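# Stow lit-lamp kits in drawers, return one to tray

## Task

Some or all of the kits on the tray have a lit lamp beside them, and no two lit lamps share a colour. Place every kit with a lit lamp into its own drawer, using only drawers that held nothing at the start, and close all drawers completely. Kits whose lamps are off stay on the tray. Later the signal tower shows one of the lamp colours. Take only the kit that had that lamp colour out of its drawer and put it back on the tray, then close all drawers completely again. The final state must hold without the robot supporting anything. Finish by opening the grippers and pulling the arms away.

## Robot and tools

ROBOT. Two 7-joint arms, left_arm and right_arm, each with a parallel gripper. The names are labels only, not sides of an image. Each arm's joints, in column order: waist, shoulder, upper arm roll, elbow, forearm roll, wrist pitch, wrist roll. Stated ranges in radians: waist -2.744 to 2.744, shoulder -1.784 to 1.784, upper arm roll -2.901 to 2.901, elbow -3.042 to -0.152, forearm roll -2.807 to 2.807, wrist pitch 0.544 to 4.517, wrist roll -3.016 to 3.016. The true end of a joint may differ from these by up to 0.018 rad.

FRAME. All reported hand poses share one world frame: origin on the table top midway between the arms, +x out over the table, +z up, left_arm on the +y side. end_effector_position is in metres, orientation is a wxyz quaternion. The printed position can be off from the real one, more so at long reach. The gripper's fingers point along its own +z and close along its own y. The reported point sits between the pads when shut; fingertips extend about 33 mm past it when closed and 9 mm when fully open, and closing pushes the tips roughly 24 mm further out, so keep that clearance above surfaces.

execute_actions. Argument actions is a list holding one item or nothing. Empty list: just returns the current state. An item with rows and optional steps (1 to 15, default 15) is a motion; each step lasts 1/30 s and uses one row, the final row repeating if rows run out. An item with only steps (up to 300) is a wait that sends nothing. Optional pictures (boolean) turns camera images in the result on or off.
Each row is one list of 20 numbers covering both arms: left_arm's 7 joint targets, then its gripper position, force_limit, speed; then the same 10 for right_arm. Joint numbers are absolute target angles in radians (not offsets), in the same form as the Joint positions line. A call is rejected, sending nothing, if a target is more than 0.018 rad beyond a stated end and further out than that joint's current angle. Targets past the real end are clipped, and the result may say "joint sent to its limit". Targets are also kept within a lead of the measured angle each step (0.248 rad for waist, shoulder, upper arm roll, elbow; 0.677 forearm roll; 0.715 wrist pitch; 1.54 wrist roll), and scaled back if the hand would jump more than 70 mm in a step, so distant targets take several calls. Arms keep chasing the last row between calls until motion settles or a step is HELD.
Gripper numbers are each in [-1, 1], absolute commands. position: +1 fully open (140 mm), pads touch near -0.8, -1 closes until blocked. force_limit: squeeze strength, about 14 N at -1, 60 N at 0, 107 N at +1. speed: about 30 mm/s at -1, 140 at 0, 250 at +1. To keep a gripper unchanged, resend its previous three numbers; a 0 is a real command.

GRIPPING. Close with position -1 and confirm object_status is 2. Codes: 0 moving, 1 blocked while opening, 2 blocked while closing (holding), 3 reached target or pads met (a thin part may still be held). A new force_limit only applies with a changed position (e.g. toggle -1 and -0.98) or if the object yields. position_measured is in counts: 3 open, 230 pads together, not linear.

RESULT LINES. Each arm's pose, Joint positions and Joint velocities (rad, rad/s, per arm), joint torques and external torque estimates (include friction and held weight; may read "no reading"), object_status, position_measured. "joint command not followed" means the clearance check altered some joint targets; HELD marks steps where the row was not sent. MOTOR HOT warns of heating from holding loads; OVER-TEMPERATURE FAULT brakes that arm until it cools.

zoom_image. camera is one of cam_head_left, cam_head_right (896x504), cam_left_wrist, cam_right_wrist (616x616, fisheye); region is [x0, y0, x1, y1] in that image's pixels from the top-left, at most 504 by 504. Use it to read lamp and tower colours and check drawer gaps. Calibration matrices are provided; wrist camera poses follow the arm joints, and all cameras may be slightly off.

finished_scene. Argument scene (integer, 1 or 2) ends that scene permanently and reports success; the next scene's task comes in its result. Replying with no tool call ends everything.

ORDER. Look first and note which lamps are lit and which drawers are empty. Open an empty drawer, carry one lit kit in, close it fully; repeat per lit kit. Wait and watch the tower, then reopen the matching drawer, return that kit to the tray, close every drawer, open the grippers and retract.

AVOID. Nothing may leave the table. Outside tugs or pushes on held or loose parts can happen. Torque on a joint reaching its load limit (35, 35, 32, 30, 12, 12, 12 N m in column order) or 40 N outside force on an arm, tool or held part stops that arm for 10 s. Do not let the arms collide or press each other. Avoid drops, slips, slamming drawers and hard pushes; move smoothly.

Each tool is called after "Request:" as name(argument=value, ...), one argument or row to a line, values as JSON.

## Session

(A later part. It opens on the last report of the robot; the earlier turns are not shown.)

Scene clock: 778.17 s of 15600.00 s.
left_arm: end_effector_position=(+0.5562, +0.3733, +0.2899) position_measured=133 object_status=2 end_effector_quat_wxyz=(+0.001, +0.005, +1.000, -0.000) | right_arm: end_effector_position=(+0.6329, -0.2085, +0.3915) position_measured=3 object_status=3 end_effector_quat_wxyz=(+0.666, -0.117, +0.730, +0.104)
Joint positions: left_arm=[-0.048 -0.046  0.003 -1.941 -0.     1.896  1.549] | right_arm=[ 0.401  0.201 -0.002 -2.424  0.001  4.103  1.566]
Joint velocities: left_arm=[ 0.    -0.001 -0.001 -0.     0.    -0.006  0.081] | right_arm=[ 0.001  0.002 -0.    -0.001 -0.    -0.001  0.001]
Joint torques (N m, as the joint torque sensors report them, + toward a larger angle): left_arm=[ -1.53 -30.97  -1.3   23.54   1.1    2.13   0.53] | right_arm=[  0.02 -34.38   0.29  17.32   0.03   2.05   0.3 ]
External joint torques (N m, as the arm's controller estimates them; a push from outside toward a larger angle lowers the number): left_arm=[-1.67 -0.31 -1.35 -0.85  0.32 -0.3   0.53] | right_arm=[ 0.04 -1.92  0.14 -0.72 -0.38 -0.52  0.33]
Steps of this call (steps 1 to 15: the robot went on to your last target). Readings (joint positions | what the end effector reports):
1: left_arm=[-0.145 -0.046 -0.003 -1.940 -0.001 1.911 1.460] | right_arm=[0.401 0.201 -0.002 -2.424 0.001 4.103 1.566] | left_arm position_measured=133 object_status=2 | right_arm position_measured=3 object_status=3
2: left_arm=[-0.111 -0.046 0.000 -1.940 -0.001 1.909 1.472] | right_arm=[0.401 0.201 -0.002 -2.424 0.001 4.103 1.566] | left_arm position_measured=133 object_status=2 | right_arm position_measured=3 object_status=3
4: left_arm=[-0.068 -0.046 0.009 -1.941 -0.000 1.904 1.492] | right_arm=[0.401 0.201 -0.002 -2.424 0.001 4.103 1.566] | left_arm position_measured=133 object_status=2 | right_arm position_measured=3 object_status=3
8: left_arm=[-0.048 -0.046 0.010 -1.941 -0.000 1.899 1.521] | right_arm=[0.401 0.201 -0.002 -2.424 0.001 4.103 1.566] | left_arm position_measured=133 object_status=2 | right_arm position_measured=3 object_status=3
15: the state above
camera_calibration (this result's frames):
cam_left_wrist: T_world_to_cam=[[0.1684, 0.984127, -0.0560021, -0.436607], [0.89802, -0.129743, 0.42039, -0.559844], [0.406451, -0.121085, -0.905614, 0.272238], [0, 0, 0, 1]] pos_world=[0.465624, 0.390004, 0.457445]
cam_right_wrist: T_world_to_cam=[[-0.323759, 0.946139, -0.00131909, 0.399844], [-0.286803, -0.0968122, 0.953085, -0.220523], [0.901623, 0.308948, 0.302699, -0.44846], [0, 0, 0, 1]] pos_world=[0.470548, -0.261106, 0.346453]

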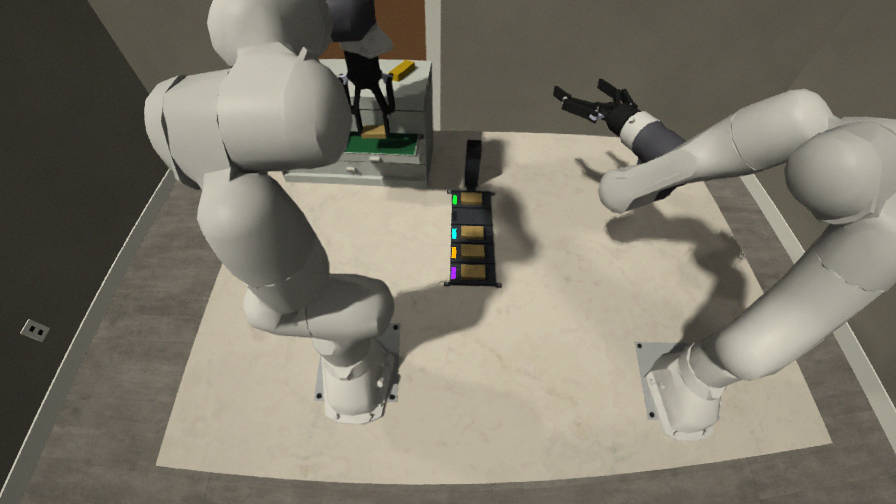

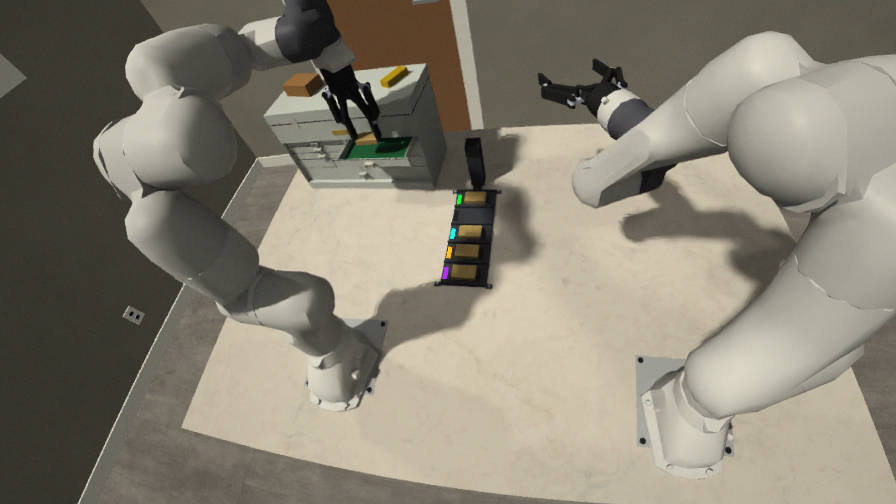

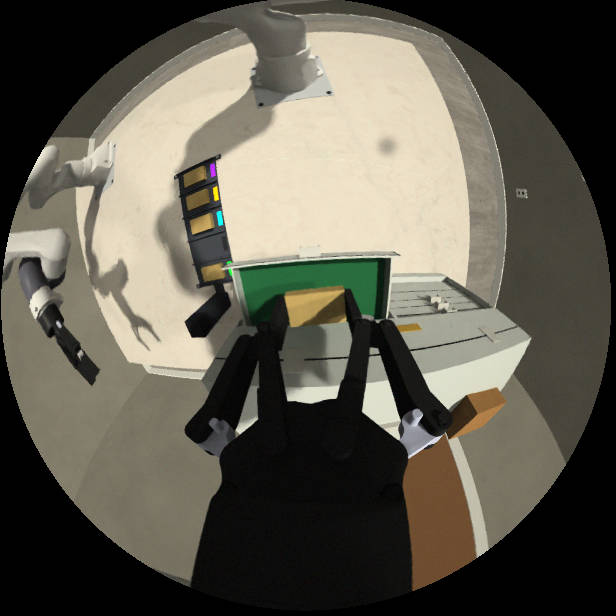

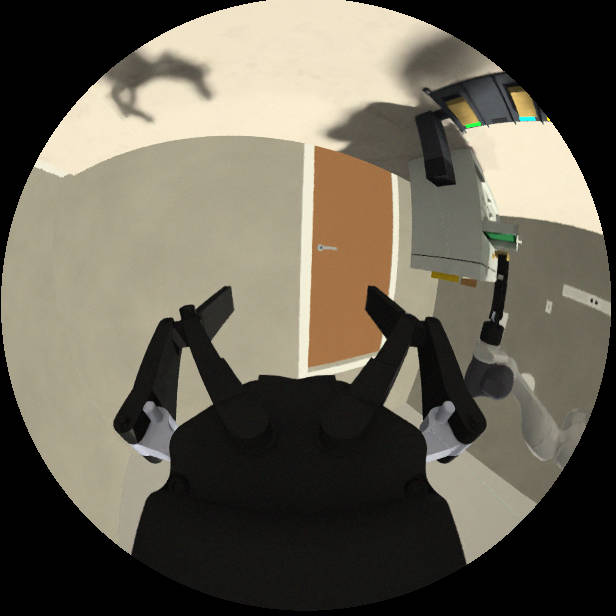

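Red → top-right. Descend.

Request:
execute_actions(
  actions=[
    {"rows":[[-0.05,-0.045,0,-1.95,0,1.92,1.58,-1,0,-0.4,0.4,0.2,0,-2.425,0,4.1,1.571,1,0,1],[-0.05,-0.042,0,-1.962,0,1.945,1.58,-1,0,-0.4,0.4,0.2,0,-2.425,0,4.1,1.571,1,0,1],[-0.05,-0.039,0,-1.975,0,1.97,1.58,-1,0,-0.4,0.4,0.2,0,-2.425,0,4.1,1.571,1,0,1],[-0.05,-0.036,0,-1.988,0,1.99,1.58,-1,0,-0.4,0.4,0.2,0,-2.425,0,4.1,1.571,1,0,1],[-0.05,-0.032,0,-2.0,0,2.01,1.58,-1,0,-0.4,0.4,0.2,0,-2.425,0,4.1,1.571,1,0,1],[-0.05,-0.028,0,-2.012,0,2.03,1.58,-1,0,-0.4,0.4,0.2,0,-2.425,0,4.1,1.571,1,0,1],[-0.05,-0.024,0,-2.024,0,2.045,1.58,-1,0,-0.4,0.4,0.2,0,-2.425,0,4.1,1.571,1,0,1],[-0.05,-0.02,0,-2.035,0,2.053,1.58,-1,0,-0.4,0.4,0.2,0,-2.425,0,4.1,1.571,1,0,1],[-0.05,-0.017,0,-2.044,0,2.053,1.58,-1,0,-0.4,0.4,0.2,0,-2.425,0,4.1,1.571,1,0,1],[-0.05,-0.014,0,-2.052,0,2.053,1.58,-1,0,-0.4,0.4,0.2,0,-2.425,0,4.1,1.571,1,0,1],[-0.05,-0.011,0,-2.059,0,2.053,1.58,-1,0,-0.4,0.4,0.2,0,-2.425,0,4.1,1.571,1,0,1]],"steps":15},
  ],
  pictures=false,
)

Request:
execute_actions(
  actions=[
    {"steps":10},
  ],
)

Request:
zoom_image(
  camera="cam_right_wrist",
  region=[450, 200, 550, 290],
)

Scene clock: 797.23 s of 15600.00 s.
left_arm: end_effector_position=(+0.5562, +0.3732, +0.2353) position_measured=133 object_status=2 end_effector_quat_wxyz=(+0.002, +0.017, +1.000, -0.000) | right_arm: end_effector_position=(+0.6329, -0.2085, +0.3915) position_measured=3 object_status=3 end_effector_quat_wxyz=(+0.666, -0.117, +0.730, +0.104)
Joint positions: left_arm=[-0.048 -0.018  0.002 -2.049 -0.     2.035  1.573] | right_arm=[ 0.401  0.201 -0.002 -2.424  0.001  4.103  1.566]
Joint velocities: left_arm=[ 0.001  0.012 -0.    -0.061  0.001  0.085 -0.001] | right_arm=[ 0.     0.001  0.001 -0.001  0.     0.002 -0.001]
Joint torques (N m, as the joint torque sensors report them, + toward a larger angle): left_arm=[ -1.   -25.87  -1.64  20.65   0.99   3.18   0.44] | right_arm=[ -0.57 -34.73   0.16  17.16   0.01   2.03   0.3 ]
External joint torques (N m, as the arm's controller estimates them; a push from outside toward a larger angle lowers the number): left_arm=[-0.89  4.5  -1.51 -2.84  0.26  0.77  0.44] | right_arm=[-0.56 -2.08  0.   -0.99 -0.4  -0.57  0.32]
Steps of this call (steps 1 to 30: the robot went on to your last target; steps 31 to 90: nothing new was sent; then 15.57 s passed at rest; steps 91 to 105: all 15 steps of this action). Readings (joint positions | what the end effector reports):
91: left_arm=[-0.048 -0.046 0.002 -1.943 -0.000 1.899 1.573] | right_arm=[0.401 0.201 -0.002 -2.424 0.001 4.103 1.566] | left_arm position_measured=133 object_status=2 | right_arm position_measured=3 object_status=3
92: left_arm=[-0.048 -0.046 0.002 -1.947 -0.000 1.906 1.573] | right_arm=[0.401 0.201 -0.002 -2.424 0.001 4.103 1.566] | left_arm position_measured=133 object_status=2 | right_arm position_measured=3 object_status=3
94: left_arm=[-0.048 -0.045 0.002 -1.964 -0.000 1.929 1.573] | right_arm=[0.401 0.201 -0.002 -2.424 0.001 4.103 1.566] | left_arm position_measured=133 object_status=2 | right_arm position_measured=3 object_status=3
98: left_arm=[-0.048 -0.031 0.002 -2.009 -0.000 1.986 1.573] | right_arm=[0.401 0.201 -0.002 -2.424 0.001 4.103 1.566] | left_arm position_measured=133 object_status=2 | right_arm position_measured=3 object_status=3
105: the state above

Scene clock: 797.57 s of 15600.00 s.
left_arm: end_effector_position=(+0.5592, +0.3730, +0.2354) position_measured=133 object_status=2 end_effector_quat_wxyz=(+0.007, +0.017, +1.000, -0.000) | right_arm: end_effector_position=(+0.6329, -0.2085, +0.3915) position_measured=3 object_status=3 end_effector_quat_wxyz=(+0.666, -0.117, +0.730, +0.104)
Joint positions: left_arm=[-0.048 -0.018  0.002 -2.052 -0.     2.048  1.573] | right_arm=[ 0.401  0.201 -0.002 -2.424  0.001  4.103  1.566]
Joint velocities: left_arm=[-0.    -0.001 -0.001 -0.001 -0.001  0.011 -0.   ] | right_arm=[-0.    -0.001  0.     0.001 -0.     0.001 -0.001]
Joint torques (N m, as the joint torque sensors report them, + toward a larger angle): left_arm=[ -1.24 -26.86  -1.28  20.11   1.02   3.16   0.38] | right_arm=[ -0.27 -35.03   0.06  17.24   0.01   2.04   0.27]
External joint torques (N m, as the arm's controller estimates them; a push from outside toward a larger angle lowers the number): left_arm=[-1.16  4.34 -1.19 -3.92  0.29  0.7   0.38] | right_arm=[-0.31 -2.38 -0.15 -0.92 -0.39 -0.55  0.3 ]
Steps of this call (steps 1 to 10: the robot went on to your last target). Readings (joint positions | what the end effector reports):
1: left_arm=[-0.048 -0.018 0.002 -2.050 -0.000 2.037 1.573] | right_arm=[0.401 0.201 -0.002 -2.424 0.001 4.103 1.566] | left_arm position_measured=133 object_status=2 | right_arm position_measured=3 object_status=3
2: left_arm=[-0.048 -0.018 0.002 -2.050 -0.000 2.040 1.573] | right_arm=[0.401 0.201 -0.002 -2.424 0.001 4.103 1.566] | left_arm position_measured=133 object_status=2 | right_arm position_measured=3 object_status=3
4: left_arm=[-0.048 -0.018 0.002 -2.051 -0.000 2.043 1.573] | right_arm=[0.401 0.201 -0.002 -2.424 0.001 4.103 1.566] | left_arm position_measured=133 object_status=2 | right_arm position_measured=3 object_status=3
8: left_arm=[-0.048 -0.018 0.002 -2.052 -0.000 2.047 1.573] | right_arm=[0.401 0.201 -0.002 -2.424 0.001 4.103 1.566] | left_arm position_measured=133 object_status=2 | right_arm position_measured=3 object_status=3
10: the state above
camera_calibration (this result's frames):
cam_left_wrist: T_world_to_cam=[[0.193584, 0.979603, -0.0538852, -0.452744], [0.889236, -0.151993, 0.43146, -0.528991], [0.414469, -0.131441, -0.900521, 0.219817], [0, 0, 0, 1]] pos_world=[0.466935, 0.392, 0.401792]
cam_right_wrist: T_world_to_cam=[[-0.323769, 0.946135, -0.00131253, 0.399839], [-0.28678, -0.0968144, 0.953092, -0.220532], [0.901627, 0.308958, 0.302678, -0.448448], [0, 0, 0, 1]] pos_world=[0.470544, -0.261101, 0.346447]

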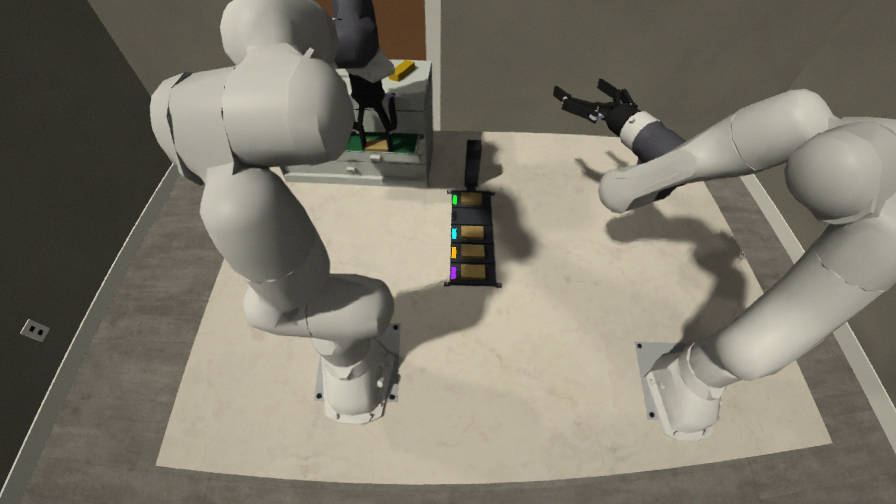

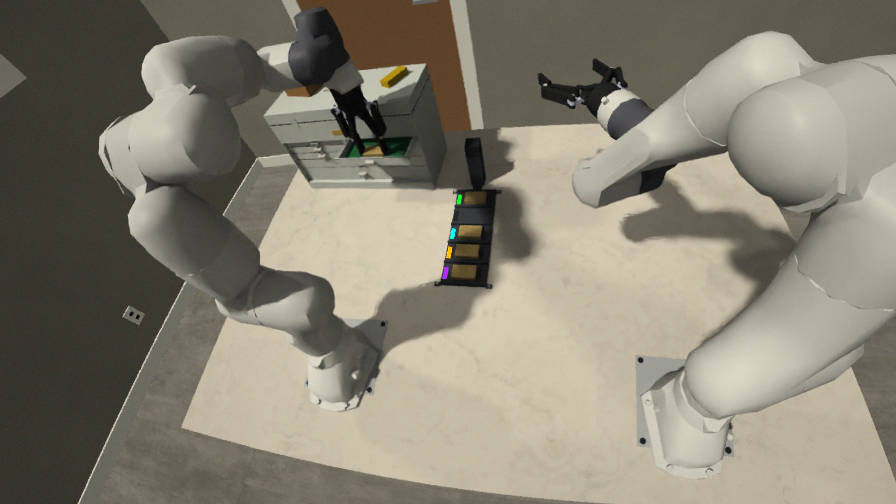

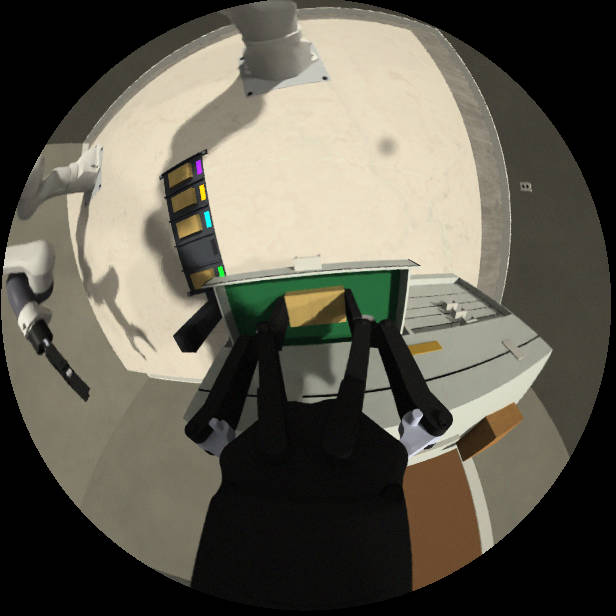

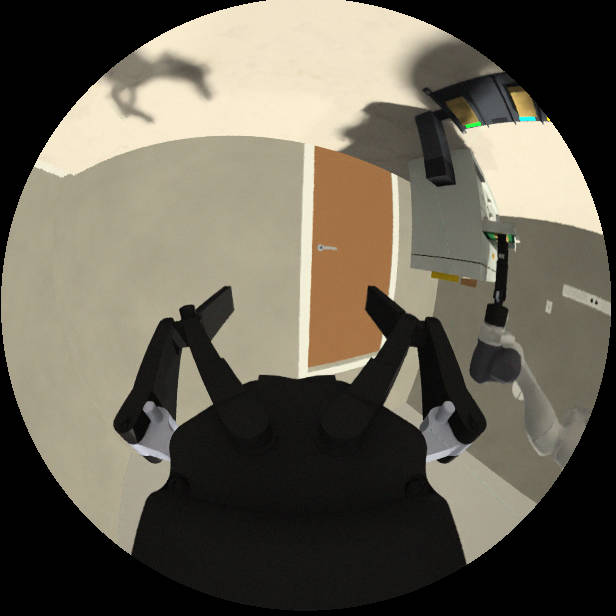

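Region (450, 200, 550, 290) of cam_right_wrist's 616x616 image, scaled by 5.040, with more detail than that image has; it fills the top 454 rows of this view, and the rest is white.

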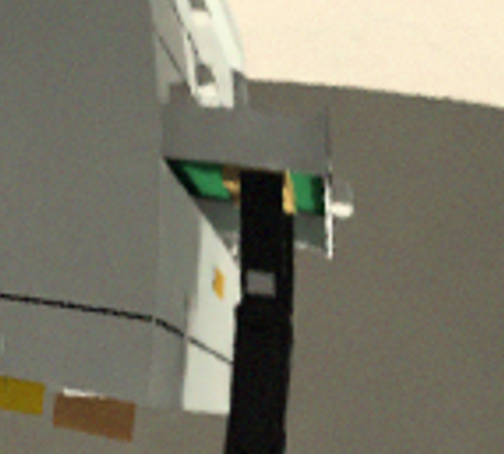

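Request:
execute_actions(
  actions=[
    {"rows":[[-0.05,-0.019,0,-2.05,0,2.04,1.58,0.25,0,0,0.4,0.2,0,-2.425,0,4.1,1.571,1,0,1],[-0.05,-0.019,0,-2.05,0,2.04,1.58,0.25,0,0,0.4,0.2,0,-2.425,0,4.1,1.571,1,0,1],[-0.05,-0.019,0,-2.05,0,2.04,1.58,0.25,0,0,0.4,0.2,0,-2.425,0,4.1,1.571,1,0,1],[-0.05,-0.019,0,-2.05,0,2.04,1.58,0.25,0,0,0.4,0.2,0,-2.425,0,4.1,1.571,1,0,1],[-0.05,-0.019,0,-2.05,0,2.02,1.58,0.25,0,0,0.4,0.2,0,-2.425,0,4.1,1.571,1,0,1],[-0.05,-0.025,0,-2.03,0,1.98,1.58,0.25,0,0,0.4,0.2,0,-2.425,0,4.1,1.571,1,0,1],[-0.05,-0.032,0,-2.0,0,1.94,1.58,0.25,0,0,0.4,0.2,0,-2.425,0,4.1,1.571,1,0,1],[-0.05,-0.04,0,-1.97,0,1.91,1.58,0.25,0,0,0.4,0.2,0,-2.425,0,4.1,1.571,1,0,1],[-0.05,-0.05,0,-1.95,0,1.9,1.58,0.25,0,0,0.4,0.2,0,-2.425,0,4.1,1.571,1,0,1],[-0.05,-0.07,0,-1.96,0,1.9,1.58,0.25,0,0,0.4,0.2,0,-2.425,0,4.1,1.571,1,0,1],[-0.05,-0.11,0,-2.01,0,1.92,1.58,0.25,0,0,0.4,0.2,0,-2.425,0,4.1,1.571,1,0,1],[-0.05,-0.16,0,-2.07,0,1.94,1.58,0.25,0,0,0.4,0.2,0,-2.425,0,4.1,1.571,1,0,1],[-0.05,-0.21,0,-2.14,0,1.96,1.58,0.25,0,0,0.4,0.2,0,-2.425,0,4.1,1.571,1,0,1],[-0.05,-0.26,0,-2.21,0,1.98,1.58,0.25,0,0,0.4,0.2,0,-2.425,0,4.1,1.571,1,0,1],[-0.05,-0.31,0,-2.28,0,2.0,1.58,0.25,0,0,0.4,0.2,0,-2.425,0,4.1,1.571,1,0,1]],"steps":15},
  ],
  pictures=false,
)

Request:
execute_actions(
  actions=[
    {"rows":[[-0.05,-0.36,0,-2.35,0,2.03,1.58,-1,0,0,0.4,0.2,0,-2.425,0,4.1,1.571,1,0,1],[-0.05,-0.41,0,-2.42,0,2.07,1.58,-1,0,0,0.4,0.2,0,-2.425,0,4.1,1.571,1,0,1],[-0.05,-0.46,0,-2.49,0,2.12,1.58,-1,0,0,0.4,0.2,0,-2.425,0,4.1,1.571,1,0,1],[-0.05,-0.51,0,-2.56,0,2.18,1.58,-1,0,0,0.4,0.2,0,-2.425,0,4.1,1.571,1,0,1],[-0.05,-0.55,0,-2.63,0,2.25,1.58,-1,0,0,0.4,0.2,0,-2.425,0,4.1,1.571,1,0,1],[-0.05,-0.59,0,-2.7,0,2.32,1.58,-1,0,0,0.4,0.2,0,-2.425,0,4.1,1.571,1,0,1],[-0.05,-0.62,0,-2.76,0,2.4,1.58,-1,0,0,0.4,0.2,0,-2.425,0,4.1,1.571,1,0,1],[-0.05,-0.65,0,-2.82,0,2.48,1.58,-1,0,0,0.4,0.2,0,-2.425,0,4.1,1.571,1,0,1],[-0.05,-0.67,0,-2.87,0,2.56,1.58,-1,0,0,0.4,0.2,0,-2.425,0,4.1,1.571,1,0,1],[-0.05,-0.687,0,-2.9,0,2.64,1.58,-1,0,0,0.4,0.2,0,-2.425,0,4.1,1.571,1,0,1],[-0.05,-0.687,0,-2.922,0,2.71,1.58,-1,0,0,0.4,0.2,0,-2.425,0,4.1,1.571,1,0,1],[-0.05,-0.687,0,-2.922,0,2.763,1.58,-1,0,0,0.4,0.2,0,-2.425,0,4.1,1.571,1,0,1]],"steps":15},
  ],
  pictures=false,
)

Request:
execute_actions(
  actions=[
    {"steps":20},
  ],
)

Request:
zoom_image(
  camera="cam_right_wrist",
  region=[450, 190, 570, 290],
)

Scene clock: 866.73 s of 15600.00 s.
left_arm: end_effector_position=(+0.5105, +0.3744, +0.2862) position_measured=98 object_status=3 end_effector_quat_wxyz=(+0.020, +0.017, +1.000, -0.001) | right_arm: end_effector_position=(+0.6329, -0.2085, +0.3915) position_measured=3 object_status=3 end_effector_quat_wxyz=(+0.666, -0.117, +0.730, +0.104)
Joint positions: left_arm=[-0.048 -0.218  0.002 -2.15  -0.     1.971  1.573] | right_arm=[ 0.401  0.201 -0.002 -2.424  0.001  4.103  1.566]
Joint velocities: left_arm=[-0.001 -1.335  0.    -1.626 -0.001  0.108  0.   ] | right_arm=[-0.001  0.002  0.     0.    -0.001 -0.     0.001]
Joint torques (N m, as the joint torque sensors report them, + toward a larger angle): left_arm=[ -0.99 -13.31  -0.29  25.29   1.06   4.25   0.39] | right_arm=[ -0.48 -34.59   0.15  17.54   0.03   2.03   0.39]
External joint torques (N m, as the arm's controller estimates them; a push from outside toward a larger angle lowers the number): left_arm=[-1.06 -1.14 -0.16 -1.72  0.42  0.63  0.4 ] | right_arm=[-0.51 -2.09 -0.05 -0.55 -0.37 -0.55  0.42]
Steps of this call (steps 1 to 30: the robot went on to your last target; steps 31 to 90: nothing new was sent; then 65.67 s passed at rest; steps 91 to 105: all 15 steps of this action). Readings (joint positions | what the end effector reports):
91: left_arm=[-0.048 -0.018 0.002 -2.052 -0.000 2.048 1.573] | right_arm=[0.401 0.201 -0.002 -2.424 0.001 4.103 1.566] | left_arm position_measured=133 object_status=0 | right_arm position_measured=3 object_status=3
92: left_arm=[-0.048 -0.018 0.002 -2.051 -0.000 2.048 1.573] | right_arm=[0.401 0.201 -0.002 -2.424 0.001 4.103 1.566] | left_arm position_measured=132 object_status=0 | right_arm position_measured=3 object_status=3
94: left_arm=[-0.048 -0.018 0.002 -2.051 -0.000 2.047 1.573] | right_arm=[0.401 0.201 -0.002 -2.424 0.001 4.103 1.566] | left_arm position_measured=112 object_status=0 | right_arm position_measured=3 object_status=3
98: left_arm=[-0.048 -0.020 0.002 -2.020 -0.000 1.997 1.573] | right_arm=[0.401 0.201 -0.002 -2.424 0.001 4.103 1.566] | left_arm position_measured=98 object_status=0 | right_arm position_measured=3 object_status=3
105: the state above

Scene clock: 867.23 s of 15600.00 s.
left_arm: end_effector_position=(+0.4238, +0.3769, +0.1925) position_measured=203 object_status=0 end_effector_quat_wxyz=(+0.178, +0.017, +0.984, -0.003) | right_arm: end_effector_position=(+0.6329, -0.2085, +0.3915) position_measured=3 object_status=3 end_effector_quat_wxyz=(+0.666, -0.117, +0.730, +0.104)
Joint positions: left_arm=[-0.048 -0.677  0.002 -2.91  -0.     2.591  1.573] | right_arm=[ 0.401  0.201 -0.002 -2.424  0.001  4.103  1.566]
Joint velocities: left_arm=[-0.    -0.101 -0.    -0.166 -0.001  1.004  0.001] | right_arm=[-0.001  0.    -0.     0.001  0.    -0.    -0.001]
Joint torques (N m, as the joint torque sensors report them, + toward a larger angle): left_arm=[-1.47 -9.32 -1.63 24.    0.86  4.26  0.32] | right_arm=[ -0.68 -34.44  -0.16  17.13   0.03   2.07   0.37]
External joint torques (N m, as the arm's controller estimates them; a push from outside toward a larger angle lowers the number): left_arm=[-1.44 -1.38 -0.98 -1.23  0.16  1.07  0.34] | right_arm=[-0.69 -1.78 -0.35 -1.03 -0.37 -0.53  0.39]
Steps of this call (steps 1 to 15: all 15 steps of this action). Readings (joint positions | what the end effector reports):
1: left_arm=[-0.048 -0.266 0.002 -2.211 -0.000 1.981 1.573] | right_arm=[0.401 0.201 -0.002 -2.424 0.001 4.103 1.566] | left_arm position_measured=98 object_status=0 | right_arm position_measured=3 object_status=3
2: left_arm=[-0.048 -0.313 0.002 -2.276 -0.000 1.996 1.573] | right_arm=[0.401 0.201 -0.002 -2.424 0.001 4.103 1.566] | left_arm position_measured=104 object_status=0 | right_arm position_measured=3 object_status=3
4: left_arm=[-0.048 -0.409 0.002 -2.412 -0.000 2.045 1.573] | right_arm=[0.401 0.201 -0.002 -2.424 0.001 4.103 1.566] | left_arm position_measured=120 object_status=0 | right_arm position_measured=3 object_status=3
8: left_arm=[-0.048 -0.577 0.002 -2.683 -0.000 2.223 1.573] | right_arm=[0.401 0.201 -0.002 -2.424 0.001 4.103 1.566] | left_arm position_measured=150 object_status=0 | right_arm position_measured=3 object_status=3
15: the state above

Scene clock: 867.90 s of 15600.00 s.
left_arm: end_effector_position=(+0.4616, +0.3757, +0.2255) position_measured=233 object_status=3 end_effector_quat_wxyz=(+0.257, +0.017, +0.966, -0.004) | right_arm: end_effector_position=(+0.6329, -0.2085, +0.3915) position_measured=3 object_status=3 end_effector_quat_wxyz=(+0.666, -0.117, +0.730, +0.104)
Joint positions: left_arm=[-0.048 -0.685  0.002 -2.92  -0.     2.756  1.573] | right_arm=[ 0.401  0.201 -0.002 -2.424  0.001  4.103  1.566]
Joint velocities: left_arm=[-0.     0.    -0.     0.001  0.001  0.018 -0.   ] | right_arm=[ 0.001  0.002 -0.002 -0.     0.    -0.    -0.001]
Joint torques (N m, as the joint torque sensors report them, + toward a larger angle): left_arm=[-1.97 -8.48 -1.93 22.18  0.89  3.99  0.34] | right_arm=[ -0.41 -34.58   0.14  17.44   0.04   2.03   0.25]
External joint torques (N m, as the arm's controller estimates them; a push from outside toward a larger angle lowers the number): left_arm=[-1.95 -0.68 -1.3  -1.43  0.24  0.68  0.36] | right_arm=[-0.38 -2.01 -0.01 -0.68 -0.37 -0.56  0.28]
Steps of this call (steps 1 to 20: the robot went on to your last target). Readings (joint positions | what the end effector reports):
1: left_arm=[-0.048 -0.680 0.002 -2.914 -0.000 2.622 1.573] | right_arm=[0.401 0.201 -0.002 -2.424 0.001 4.103 1.566] | left_arm position_measured=211 object_status=0 | right_arm position_measured=3 object_status=3
2: left_arm=[-0.048 -0.682 0.002 -2.916 -0.000 2.646 1.573] | right_arm=[0.401 0.201 -0.002 -2.424 0.001 4.103 1.566] | left_arm position_measured=218 object_status=0 | right_arm position_measured=3 object_status=3
4: left_arm=[-0.048 -0.684 0.002 -2.918 -0.000 2.684 1.573] | right_arm=[0.401 0.201 -0.002 -2.424 0.001 4.103 1.566] | left_arm position_measured=233 object_status=0 | right_arm position_measured=3 object_status=3
8: left_arm=[-0.048 -0.685 0.002 -2.919 -0.000 2.725 1.573] | right_arm=[0.401 0.201 -0.002 -2.424 0.001 4.103 1.566] | left_arm position_measured=233 object_status=0 | right_arm position_measured=3 object_status=3
20: the state above
camera_calibration (this result's frames):
cam_left_wrist: T_world_to_cam=[[0.200057, 0.979305, 0.0306311, -0.45896], [0.567387, -0.141283, 0.811241, -0.378639], [0.79878, -0.144915, -0.583909, 0.00803471], [0, 0, 0, 1]] pos_world=[0.300235, 0.397131, 0.325917]
cam_right_wrist: T_world_to_cam=[[-0.323775, 0.946133, -0.00130708, 0.399835], [-0.286762, -0.0968156, 0.953097, -0.220539], [0.90163, 0.308964, 0.302661, -0.448439], [0, 0, 0, 1]] pos_world=[0.470541, -0.261098, 0.346443]

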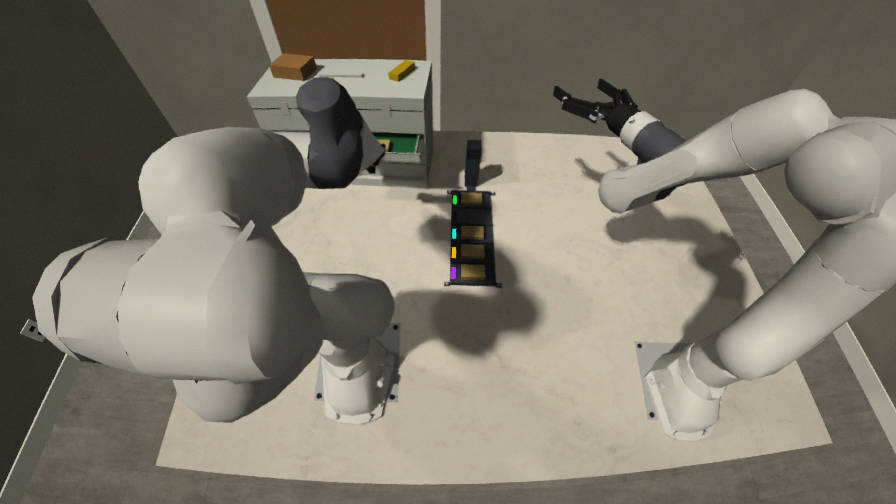

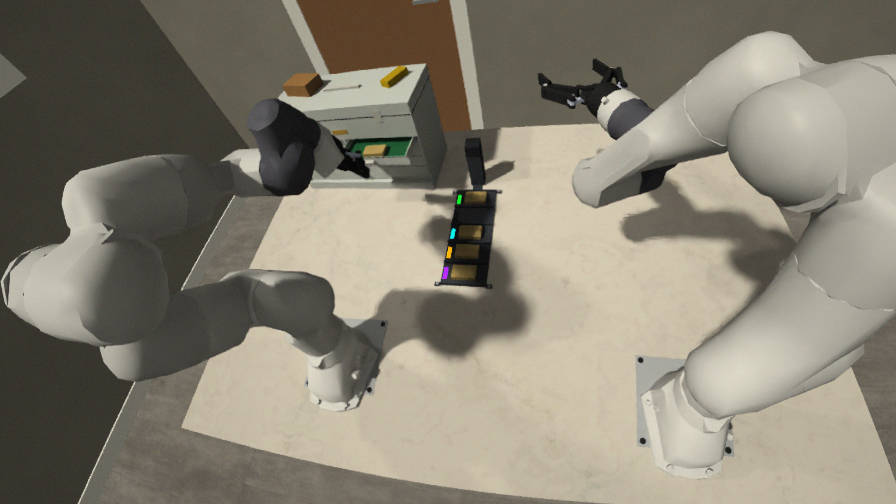

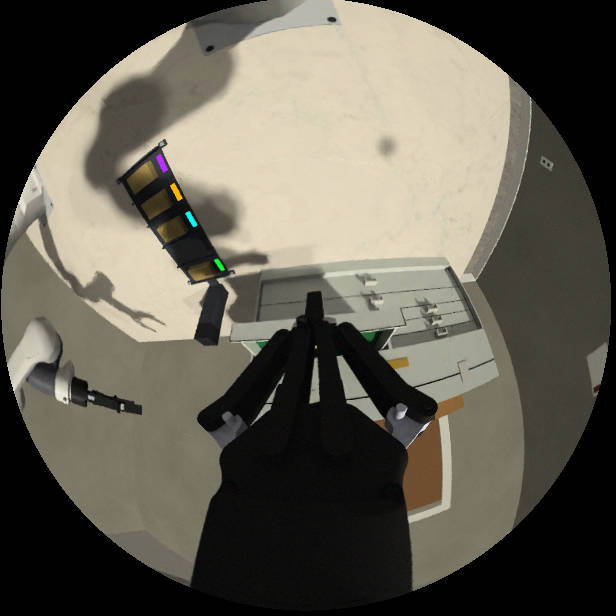

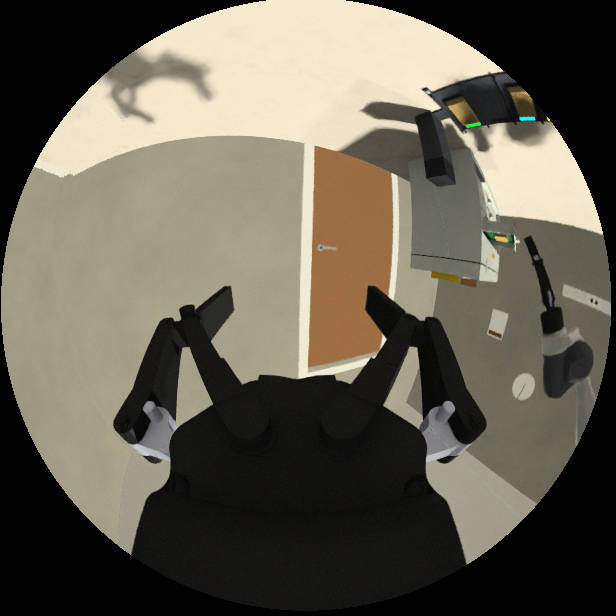

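Region (450, 190, 570, 290) of cam_right_wrist's 616x616 image, scaled by 4.200, with more detail than that image has.

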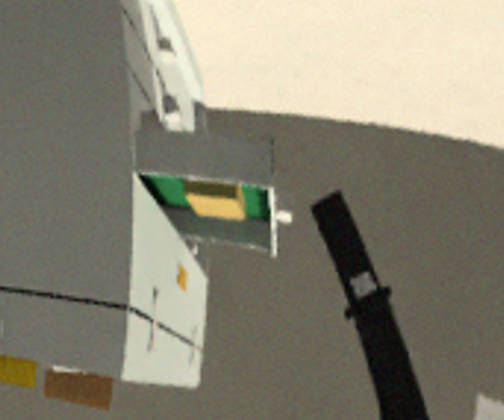

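Request:
execute_actions(
  actions=[
    {"rows":[[-0.05,-0.672,0,-2.913,0,2.77,1.58,-1,0,0,0.4,0.2,0,-2.425,0,4.1,1.571,1,0,1],[-0.05,-0.657,0,-2.903,0,2.776,1.58,-1,0,0,0.4,0.2,0,-2.425,0,4.1,1.571,1,0,1],[-0.05,-0.642,0,-2.893,0,2.782,1.58,-1,0,0,0.4,0.2,0,-2.425,0,4.1,1.571,1,0,1],[-0.05,-0.627,0,-2.884,0,2.788,1.58,-1,0,0,0.4,0.2,0,-2.425,0,4.1,1.571,1,0,1],[-0.05,-0.612,0,-2.874,0,2.793,1.58,-1,0,0,0.4,0.2,0,-2.425,0,4.1,1.571,1,0,1],[-0.05,-0.597,0,-2.864,0,2.798,1.58,-1,0,0,0.4,0.2,0,-2.425,0,4.1,1.571,1,0,1],[-0.05,-0.582,0,-2.854,0,2.803,1.58,-1,0,0,0.4,0.2,0,-2.425,0,4.1,1.571,1,0,1],[-0.05,-0.568,0,-2.844,0,2.808,1.58,-1,0,0,0.4,0.2,0,-2.425,0,4.1,1.571,1,0,1],[-0.05,-0.554,0,-2.834,0,2.812,1.58,-1,0,0,0.4,0.2,0,-2.425,0,4.1,1.571,1,0,1],[-0.05,-0.54,0,-2.824,0,2.816,1.58,-1,0,0,0.4,0.2,0,-2.425,0,4.1,1.571,1,0,1],[-0.05,-0.526,0,-2.813,0,2.82,1.58,-1,0,0,0.4,0.2,0,-2.425,0,4.1,1.571,1,0,1],[-0.05,-0.512,0,-2.803,0,2.823,1.58,-1,0,0,0.4,0.2,0,-2.425,0,4.1,1.571,1,0,1],[-0.05,-0.498,0,-2.792,0,2.826,1.58,-1,0,0,0.4,0.2,0,-2.425,0,4.1,1.571,1,0,1],[-0.05,-0.484,0,-2.781,0,2.829,1.58,-1,0,0,0.4,0.2,0,-2.425,0,4.1,1.571,1,0,1],[-0.05,-0.471,0,-2.771,0,2.832,1.58,-1,0,0,0.4,0.2,0,-2.425,0,4.1,1.571,1,0,1]],"steps":15},
  ],
  pictures=false,
)

Request:
execute_actions(
  actions=[
    {"rows":[[-0.051,-0.455,0,-2.758,0,2.835,1.58,-1,0,0,0.4,0.2,0,-2.425,0,4.1,1.571,1,0,1],[-0.051,-0.439,0,-2.745,0,2.838,1.58,-1,0,0,0.4,0.2,0,-2.425,0,4.1,1.571,1,0,1],[-0.051,-0.423,0,-2.731,0,2.84,1.58,-1,0,0,0.4,0.2,0,-2.425,0,4.1,1.571,1,0,1],[-0.051,-0.407,0,-2.718,0,2.842,1.58,-1,0,0,0.4,0.2,0,-2.425,0,4.1,1.571,1,0,1],[-0.051,-0.392,0,-2.705,0,2.844,1.58,-1,0,0,0.4,0.2,0,-2.425,0,4.1,1.571,1,0,1],[-0.051,-0.377,0,-2.691,0,2.845,1.58,-1,0,0,0.4,0.2,0,-2.425,0,4.1,1.571,1,0,1],[-0.051,-0.362,0,-2.678,0,2.846,1.58,-1,0,0,0.4,0.2,0,-2.425,0,4.1,1.571,1,0,1],[-0.051,-0.347,0,-2.664,0,2.847,1.58,-1,0,0,0.4,0.2,0,-2.425,0,4.1,1.571,1,0,1],[-0.051,-0.332,0,-2.65,0,2.848,1.58,-1,0,0,0.4,0.2,0,-2.425,0,4.1,1.571,1,0,1],[-0.051,-0.318,0,-2.637,0,2.849,1.58,-1,0,0,0.4,0.2,0,-2.425,0,4.1,1.571,1,0,1],[-0.051,-0.304,0,-2.624,0,2.85,1.58,-1,0,0,0.4,0.2,0,-2.425,0,4.1,1.571,1,0,1],[-0.051,-0.291,0,-2.612,0,2.85,1.58,-1,0,0,0.4,0.2,0,-2.425,0,4.1,1.571,1,0,1],[-0.051,-0.279,0,-2.6,0,2.85,1.58,-1,0,0,0.4,0.2,0,-2.425,0,4.1,1.571,1,0,1],[-0.051,-0.269,0,-2.59,0,2.85,1.58,-1,0,0,0.4,0.2,0,-2.425,0,4.1,1.571,1,0,1],[-0.051,-0.26,0,-2.582,0,2.85,1.58,-1,0,0,0.4,0.2,0,-2.425,0,4.1,1.571,1,0,1]],"steps":15},
  ],
  pictures=false,
)

Request:
execute_actions(
  actions=[
    {"steps":12},
  ],
  pictures=false,
)

Scene clock: 906.93 s of 15600.00 s.
left_arm: end_effector_position=(+0.5052, +0.3744, +0.2224) position_measured=233 object_status=3 end_effector_quat_wxyz=(+0.253, +0.017, +0.967, -0.004) | right_arm: end_effector_position=(+0.6329, -0.2085, +0.3915) position_measured=3 object_status=3 end_effector_quat_wxyz=(+0.666, -0.117, +0.730, +0.104)
Joint positions: left_arm=[-0.048 -0.501  0.002 -2.797 -0.     2.808  1.574] | right_arm=[ 0.401  0.201 -0.002 -2.424  0.001  4.103  1.566]
Joint velocities: left_arm=[ 0.     0.397 -0.     0.295  0.002  0.106  0.002] | right_arm=[ 0.001 -0.001 -0.001 -0.001  0.001 -0.     0.002]
Joint torques (N m, as the joint torque sensors report them, + toward a larger angle): left_arm=[ -1.99 -14.52  -1.65  23.01   0.83   4.39   0.35] | right_arm=[  0.02 -34.37   0.31  17.19   0.01   2.07   0.36]
External joint torques (N m, as the arm's controller estimates them; a push from outside toward a larger angle lowers the number): left_arm=[-1.95  1.26 -1.14  1.42  0.21  1.46  0.36] | right_arm=[ 0.03 -1.73  0.15 -0.96 -0.39 -0.52  0.39]
Steps of this call (steps 1 to 15: the robot went on to your last target; steps 16 to 90: nothing new was sent; then 35.53 s passed at rest; steps 91 to 105: all 15 steps of this action). Readings (joint positions | what the end effector reports):
91: left_arm=[-0.048 -0.683 0.002 -2.919 -0.000 2.760 1.573] | right_arm=[0.401 0.201 -0.002 -2.424 0.001 4.103 1.566] | left_arm position_measured=233 object_status=3 | right_arm position_measured=3 object_status=3
92: left_arm=[-0.048 -0.677 0.002 -2.915 -0.000 2.762 1.573] | right_arm=[0.401 0.201 -0.002 -2.424 0.001 4.103 1.566] | left_arm position_measured=233 object_status=3 | right_arm position_measured=3 object_status=3
94: left_arm=[-0.048 -0.655 0.002 -2.901 -0.000 2.768 1.573] | right_arm=[0.401 0.201 -0.002 -2.424 0.001 4.103 1.566] | left_arm position_measured=233 object_status=3 | right_arm position_measured=3 object_status=3
98: left_arm=[-0.048 -0.600 0.002 -2.866 -0.000 2.784 1.573] | right_arm=[0.401 0.201 -0.002 -2.424 0.001 4.103 1.566] | left_arm position_measured=233 object_status=3 | right_arm position_measured=3 object_status=3
105: the state above

Scene clock: 907.43 s of 15600.00 s.
left_arm: end_effector_position=(+0.5694, +0.3713, +0.2216) position_measured=233 object_status=3 end_effector_quat_wxyz=(+0.253, +0.018, +0.967, -0.004) | right_arm: end_effector_position=(+0.6329, -0.2085, +0.3915) position_measured=3 object_status=3 end_effector_quat_wxyz=(+0.666, -0.117, +0.730, +0.104)
Joint positions: left_arm=[-0.05  -0.283  0.001 -2.608 -0.     2.837  1.574] | right_arm=[ 0.401  0.201 -0.002 -2.424  0.001  4.103  1.566]
Joint velocities: left_arm=[-0.002  0.318 -0.     0.297 -0.     0.031  0.001] | right_arm=[ 0.     0.001  0.001  0.001  0.     0.001 -0.001]
Joint torques (N m, as the joint torque sensors report them, + toward a larger angle): left_arm=[ -1.46 -22.21  -1.45  23.64   0.85   4.52   0.39] | right_arm=[ -0.2  -35.16   0.27  17.34   0.01   2.06   0.35]
External joint torques (N m, as the arm's controller estimates them; a push from outside toward a larger angle lowers the number): left_arm=[-1.51  0.5  -1.23  2.54  0.27  1.55  0.4 ] | right_arm=[-0.19 -2.54  0.1  -0.83 -0.4  -0.54  0.38]
Steps of this call (steps 1 to 15: all 15 steps of this action). Readings (joint positions | what the end effector reports):
1: left_arm=[-0.048 -0.486 0.002 -2.786 -0.000 2.811 1.574] | right_arm=[0.401 0.201 -0.002 -2.424 0.001 4.103 1.566] | left_arm position_measured=233 object_status=3 | right_arm position_measured=3 object_status=3
2: left_arm=[-0.048 -0.472 0.002 -2.774 -0.000 2.814 1.574] | right_arm=[0.401 0.201 -0.002 -2.424 0.001 4.103 1.566] | left_arm position_measured=233 object_status=3 | right_arm position_measured=3 object_status=3
4: left_arm=[-0.049 -0.441 0.002 -2.749 -0.000 2.820 1.574] | right_arm=[0.401 0.201 -0.002 -2.424 0.001 4.103 1.566] | left_arm position_measured=233 object_status=3 | right_arm position_measured=3 object_status=3
8: left_arm=[-0.049 -0.379 0.002 -2.697 -0.000 2.829 1.574] | right_arm=[0.401 0.201 -0.002 -2.424 0.001 4.103 1.566] | left_arm position_measured=233 object_status=3 | right_arm position_measured=3 object_status=3
15: the state above

Scene clock: 907.83 s of 15600.00 s.
left_arm: end_effector_position=(+0.5767, +0.3709, +0.2215) position_measured=233 object_status=3 end_effector_quat_wxyz=(+0.253, +0.018, +0.967, -0.004) | right_arm: end_effector_position=(+0.6329, -0.2085, +0.3915) position_measured=3 object_status=3 end_effector_quat_wxyz=(+0.666, -0.117, +0.730, +0.104)
Joint positions: left_arm=[-0.05  -0.26   0.001 -2.587 -0.     2.839  1.574] | right_arm=[ 0.401  0.201 -0.002 -2.424  0.001  4.103  1.566]
Joint velocities: left_arm=[0.001 0.002 0.002 0.001 0.002 0.    0.   ] | right_arm=[-0.001 -0.001  0.001 -0.     0.001 -0.    -0.   ]
Joint torques (N m, as the joint torque sensors report them, + toward a larger angle): left_arm=[ -0.97 -20.89  -0.94  25.01   0.74   5.06   0.34] | right_arm=[ -0.59 -34.56   0.55  17.66   0.02   2.05   0.32]
External joint torques (N m, as the arm's controller estimates them; a push from outside toward a larger angle lowers the number): left_arm=[-1.07  0.44 -0.8   2.37  0.15  1.76  0.35] | right_arm=[-0.64 -1.92  0.33 -0.5  -0.38 -0.54  0.35]
Steps of this call (steps 1 to 12: the robot went on to your last target). Readings (joint positions | what the end effector reports):
1: left_arm=[-0.050 -0.274 0.001 -2.600 -0.000 2.838 1.574] | right_arm=[0.401 0.201 -0.002 -2.424 0.001 4.103 1.566] | left_arm position_measured=233 object_status=3 | right_arm position_measured=3 object_status=3
2: left_arm=[-0.050 -0.269 0.001 -2.595 -0.000 2.838 1.574] | right_arm=[0.401 0.201 -0.002 -2.424 0.001 4.103 1.566] | left_arm position_measured=233 object_status=3 | right_arm position_measured=3 object_status=3
4: left_arm=[-0.050 -0.263 0.001 -2.590 -0.000 2.839 1.574] | right_arm=[0.401 0.201 -0.002 -2.424 0.001 4.103 1.566] | left_arm position_measured=233 object_status=3 | right_arm position_measured=3 object_status=3
8: left_arm=[-0.050 -0.261 0.001 -2.588 -0.000 2.839 1.574] | right_arm=[0.401 0.201 -0.002 -2.424 0.001 4.103 1.566] | left_arm position_measured=233 object_status=3 | right_arm position_measured=3 object_status=3
12: the state above

Request:
execute_actions(
  actions=[
    {"rows":[[-0.051,-0.254,0,-2.576,0,2.852,1.58,-1,0,0,0.4,0.2,0,-2.425,0,4.1,1.571,1,0,1],[-0.051,-0.248,0,-2.57,0,2.853,1.58,-1,0,0,0.4,0.2,0,-2.425,0,4.1,1.571,1,0,1],[-0.051,-0.242,0,-2.564,0,2.854,1.58,-1,0,0,0.4,0.2,0,-2.425,0,4.1,1.571,1,0,1],[-0.051,-0.236,0,-2.558,0,2.855,1.58,-1,0,0,0.4,0.2,0,-2.425,0,4.1,1.571,1,0,1]],"steps":15},
  ],
)

Scene clock: 922.33 s of 15600.00 s.
left_arm: end_effector_position=(+0.5849, +0.3704, +0.2214) position_measured=233 object_status=3 end_effector_quat_wxyz=(+0.254, +0.018, +0.967, -0.004) | right_arm: end_effector_position=(+0.6329, -0.2085, +0.3915) position_measured=3 object_status=3 end_effector_quat_wxyz=(+0.666, -0.117, +0.730, +0.104)
Joint positions: left_arm=[-0.05  -0.235  0.001 -2.564 -0.     2.843  1.574] | right_arm=[ 0.401  0.201 -0.002 -2.424  0.001  4.103  1.566]
Joint velocities: left_arm=[-0.001  0.001 -0.     0.001 -0.     0.001 -0.001] | right_arm=[-0.001  0.001  0.     0.     0.    -0.001  0.   ]
Joint torques (N m, as the joint torque sensors report them, + toward a larger angle): left_arm=[ -1.02 -24.06  -0.06  26.11   0.85   5.36   0.42] | right_arm=[ -0.02 -34.71  -0.06  17.74   0.     2.03   0.34]
External joint torques (N m, as the arm's controller estimates them; a push from outside toward a larger angle lowers the number): left_arm=[-1.03 -1.79  0.16  3.36  0.25  2.04  0.43] | right_arm=[ 0.03 -2.17 -0.2  -0.37 -0.42 -0.55  0.37]
Steps of this call (steps 1 to 30: the robot went on to your last target; steps 31 to 90: nothing new was sent; then 11.00 s passed at rest; steps 91 to 105: all 15 steps of this action). Readings (joint positions | what the end effector reports):
91: left_arm=[-0.050 -0.259 0.001 -2.586 -0.000 2.839 1.574] | right_arm=[0.401 0.201 -0.002 -2.424 0.001 4.103 1.566] | left_arm position_measured=233 object_status=3 | right_arm position_measured=3 object_status=3
92: left_arm=[-0.050 -0.256 0.001 -2.583 -0.000 2.840 1.574] | right_arm=[0.401 0.201 -0.002 -2.424 0.001 4.103 1.566] | left_arm position_measured=233 object_status=3 | right_arm position_measured=3 object_status=3
94: left_arm=[-0.050 -0.246 0.001 -2.574 -0.000 2.840 1.574] | right_arm=[0.401 0.201 -0.002 -2.424 0.001 4.103 1.566] | left_arm position_measured=233 object_status=3 | right_arm position_measured=3 object_status=3
98: left_arm=[-0.050 -0.237 0.001 -2.565 -0.000 2.842 1.574] | right_arm=[0.401 0.201 -0.002 -2.424 0.001 4.103 1.566] | left_arm position_measured=233 object_status=3 | right_arm position_measured=3 object_status=3
105: the state above
camera_calibration (this result's frames):
cam_left_wrist: T_world_to_cam=[[0.202991, 0.978698, 0.0307482, -0.479878], [0.572257, -0.144056, 0.807322, -0.447022], [0.794554, -0.146283, -0.589309, -0.0895161], [0, 0, 0, 1]] pos_world=[0.424348, 0.392165, 0.322894]
cam_right_wrist: T_world_to_cam=[[-0.323787, 0.946129, -0.00129686, 0.399828], [-0.286729, -0.0968188, 0.953107, -0.220552], [0.901637, 0.308976, 0.302631, -0.448422], [0, 0, 0, 1]] pos_world=[0.470535, -0.261091, 0.346434]

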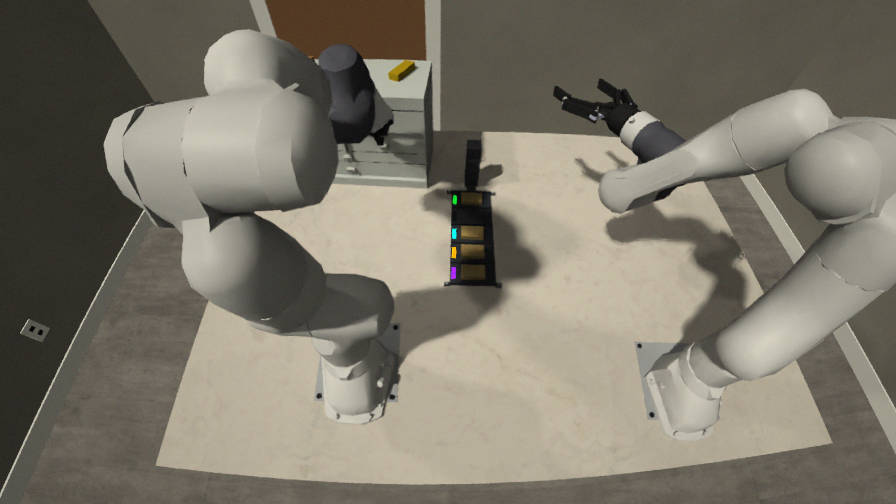

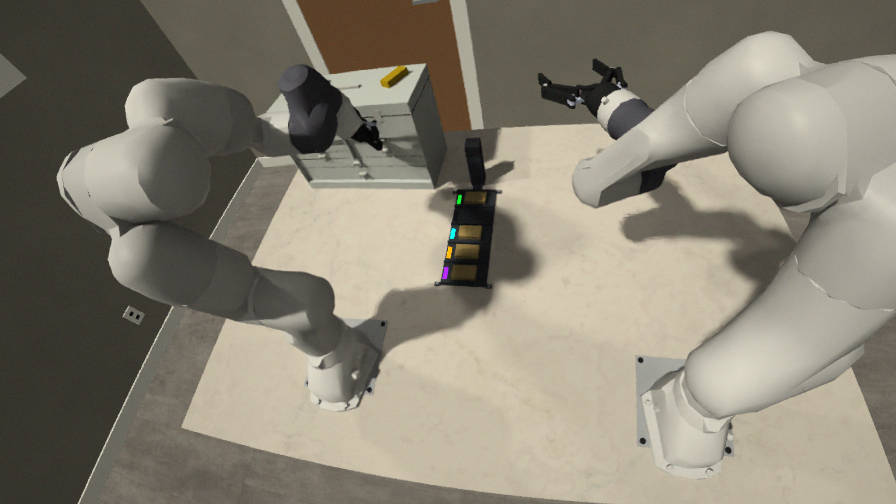

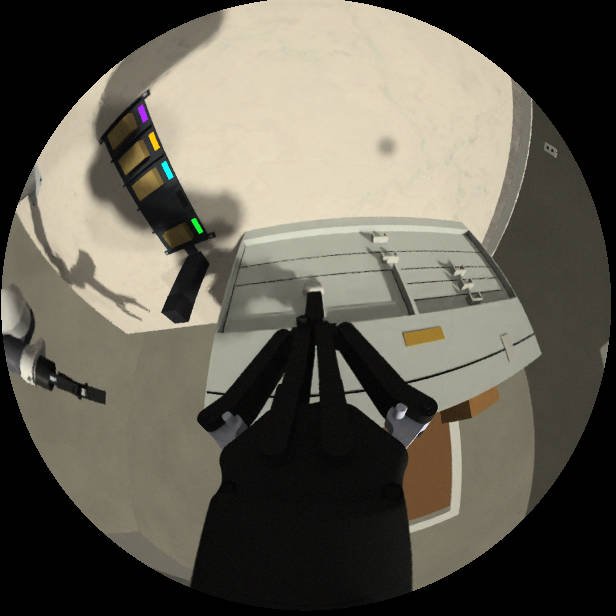

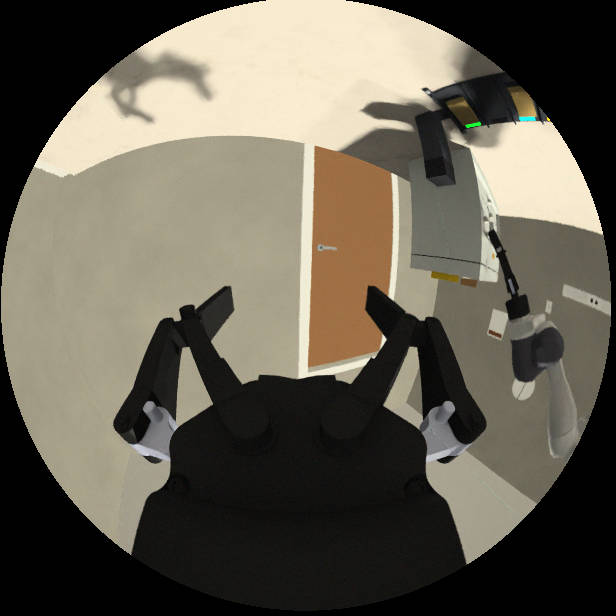

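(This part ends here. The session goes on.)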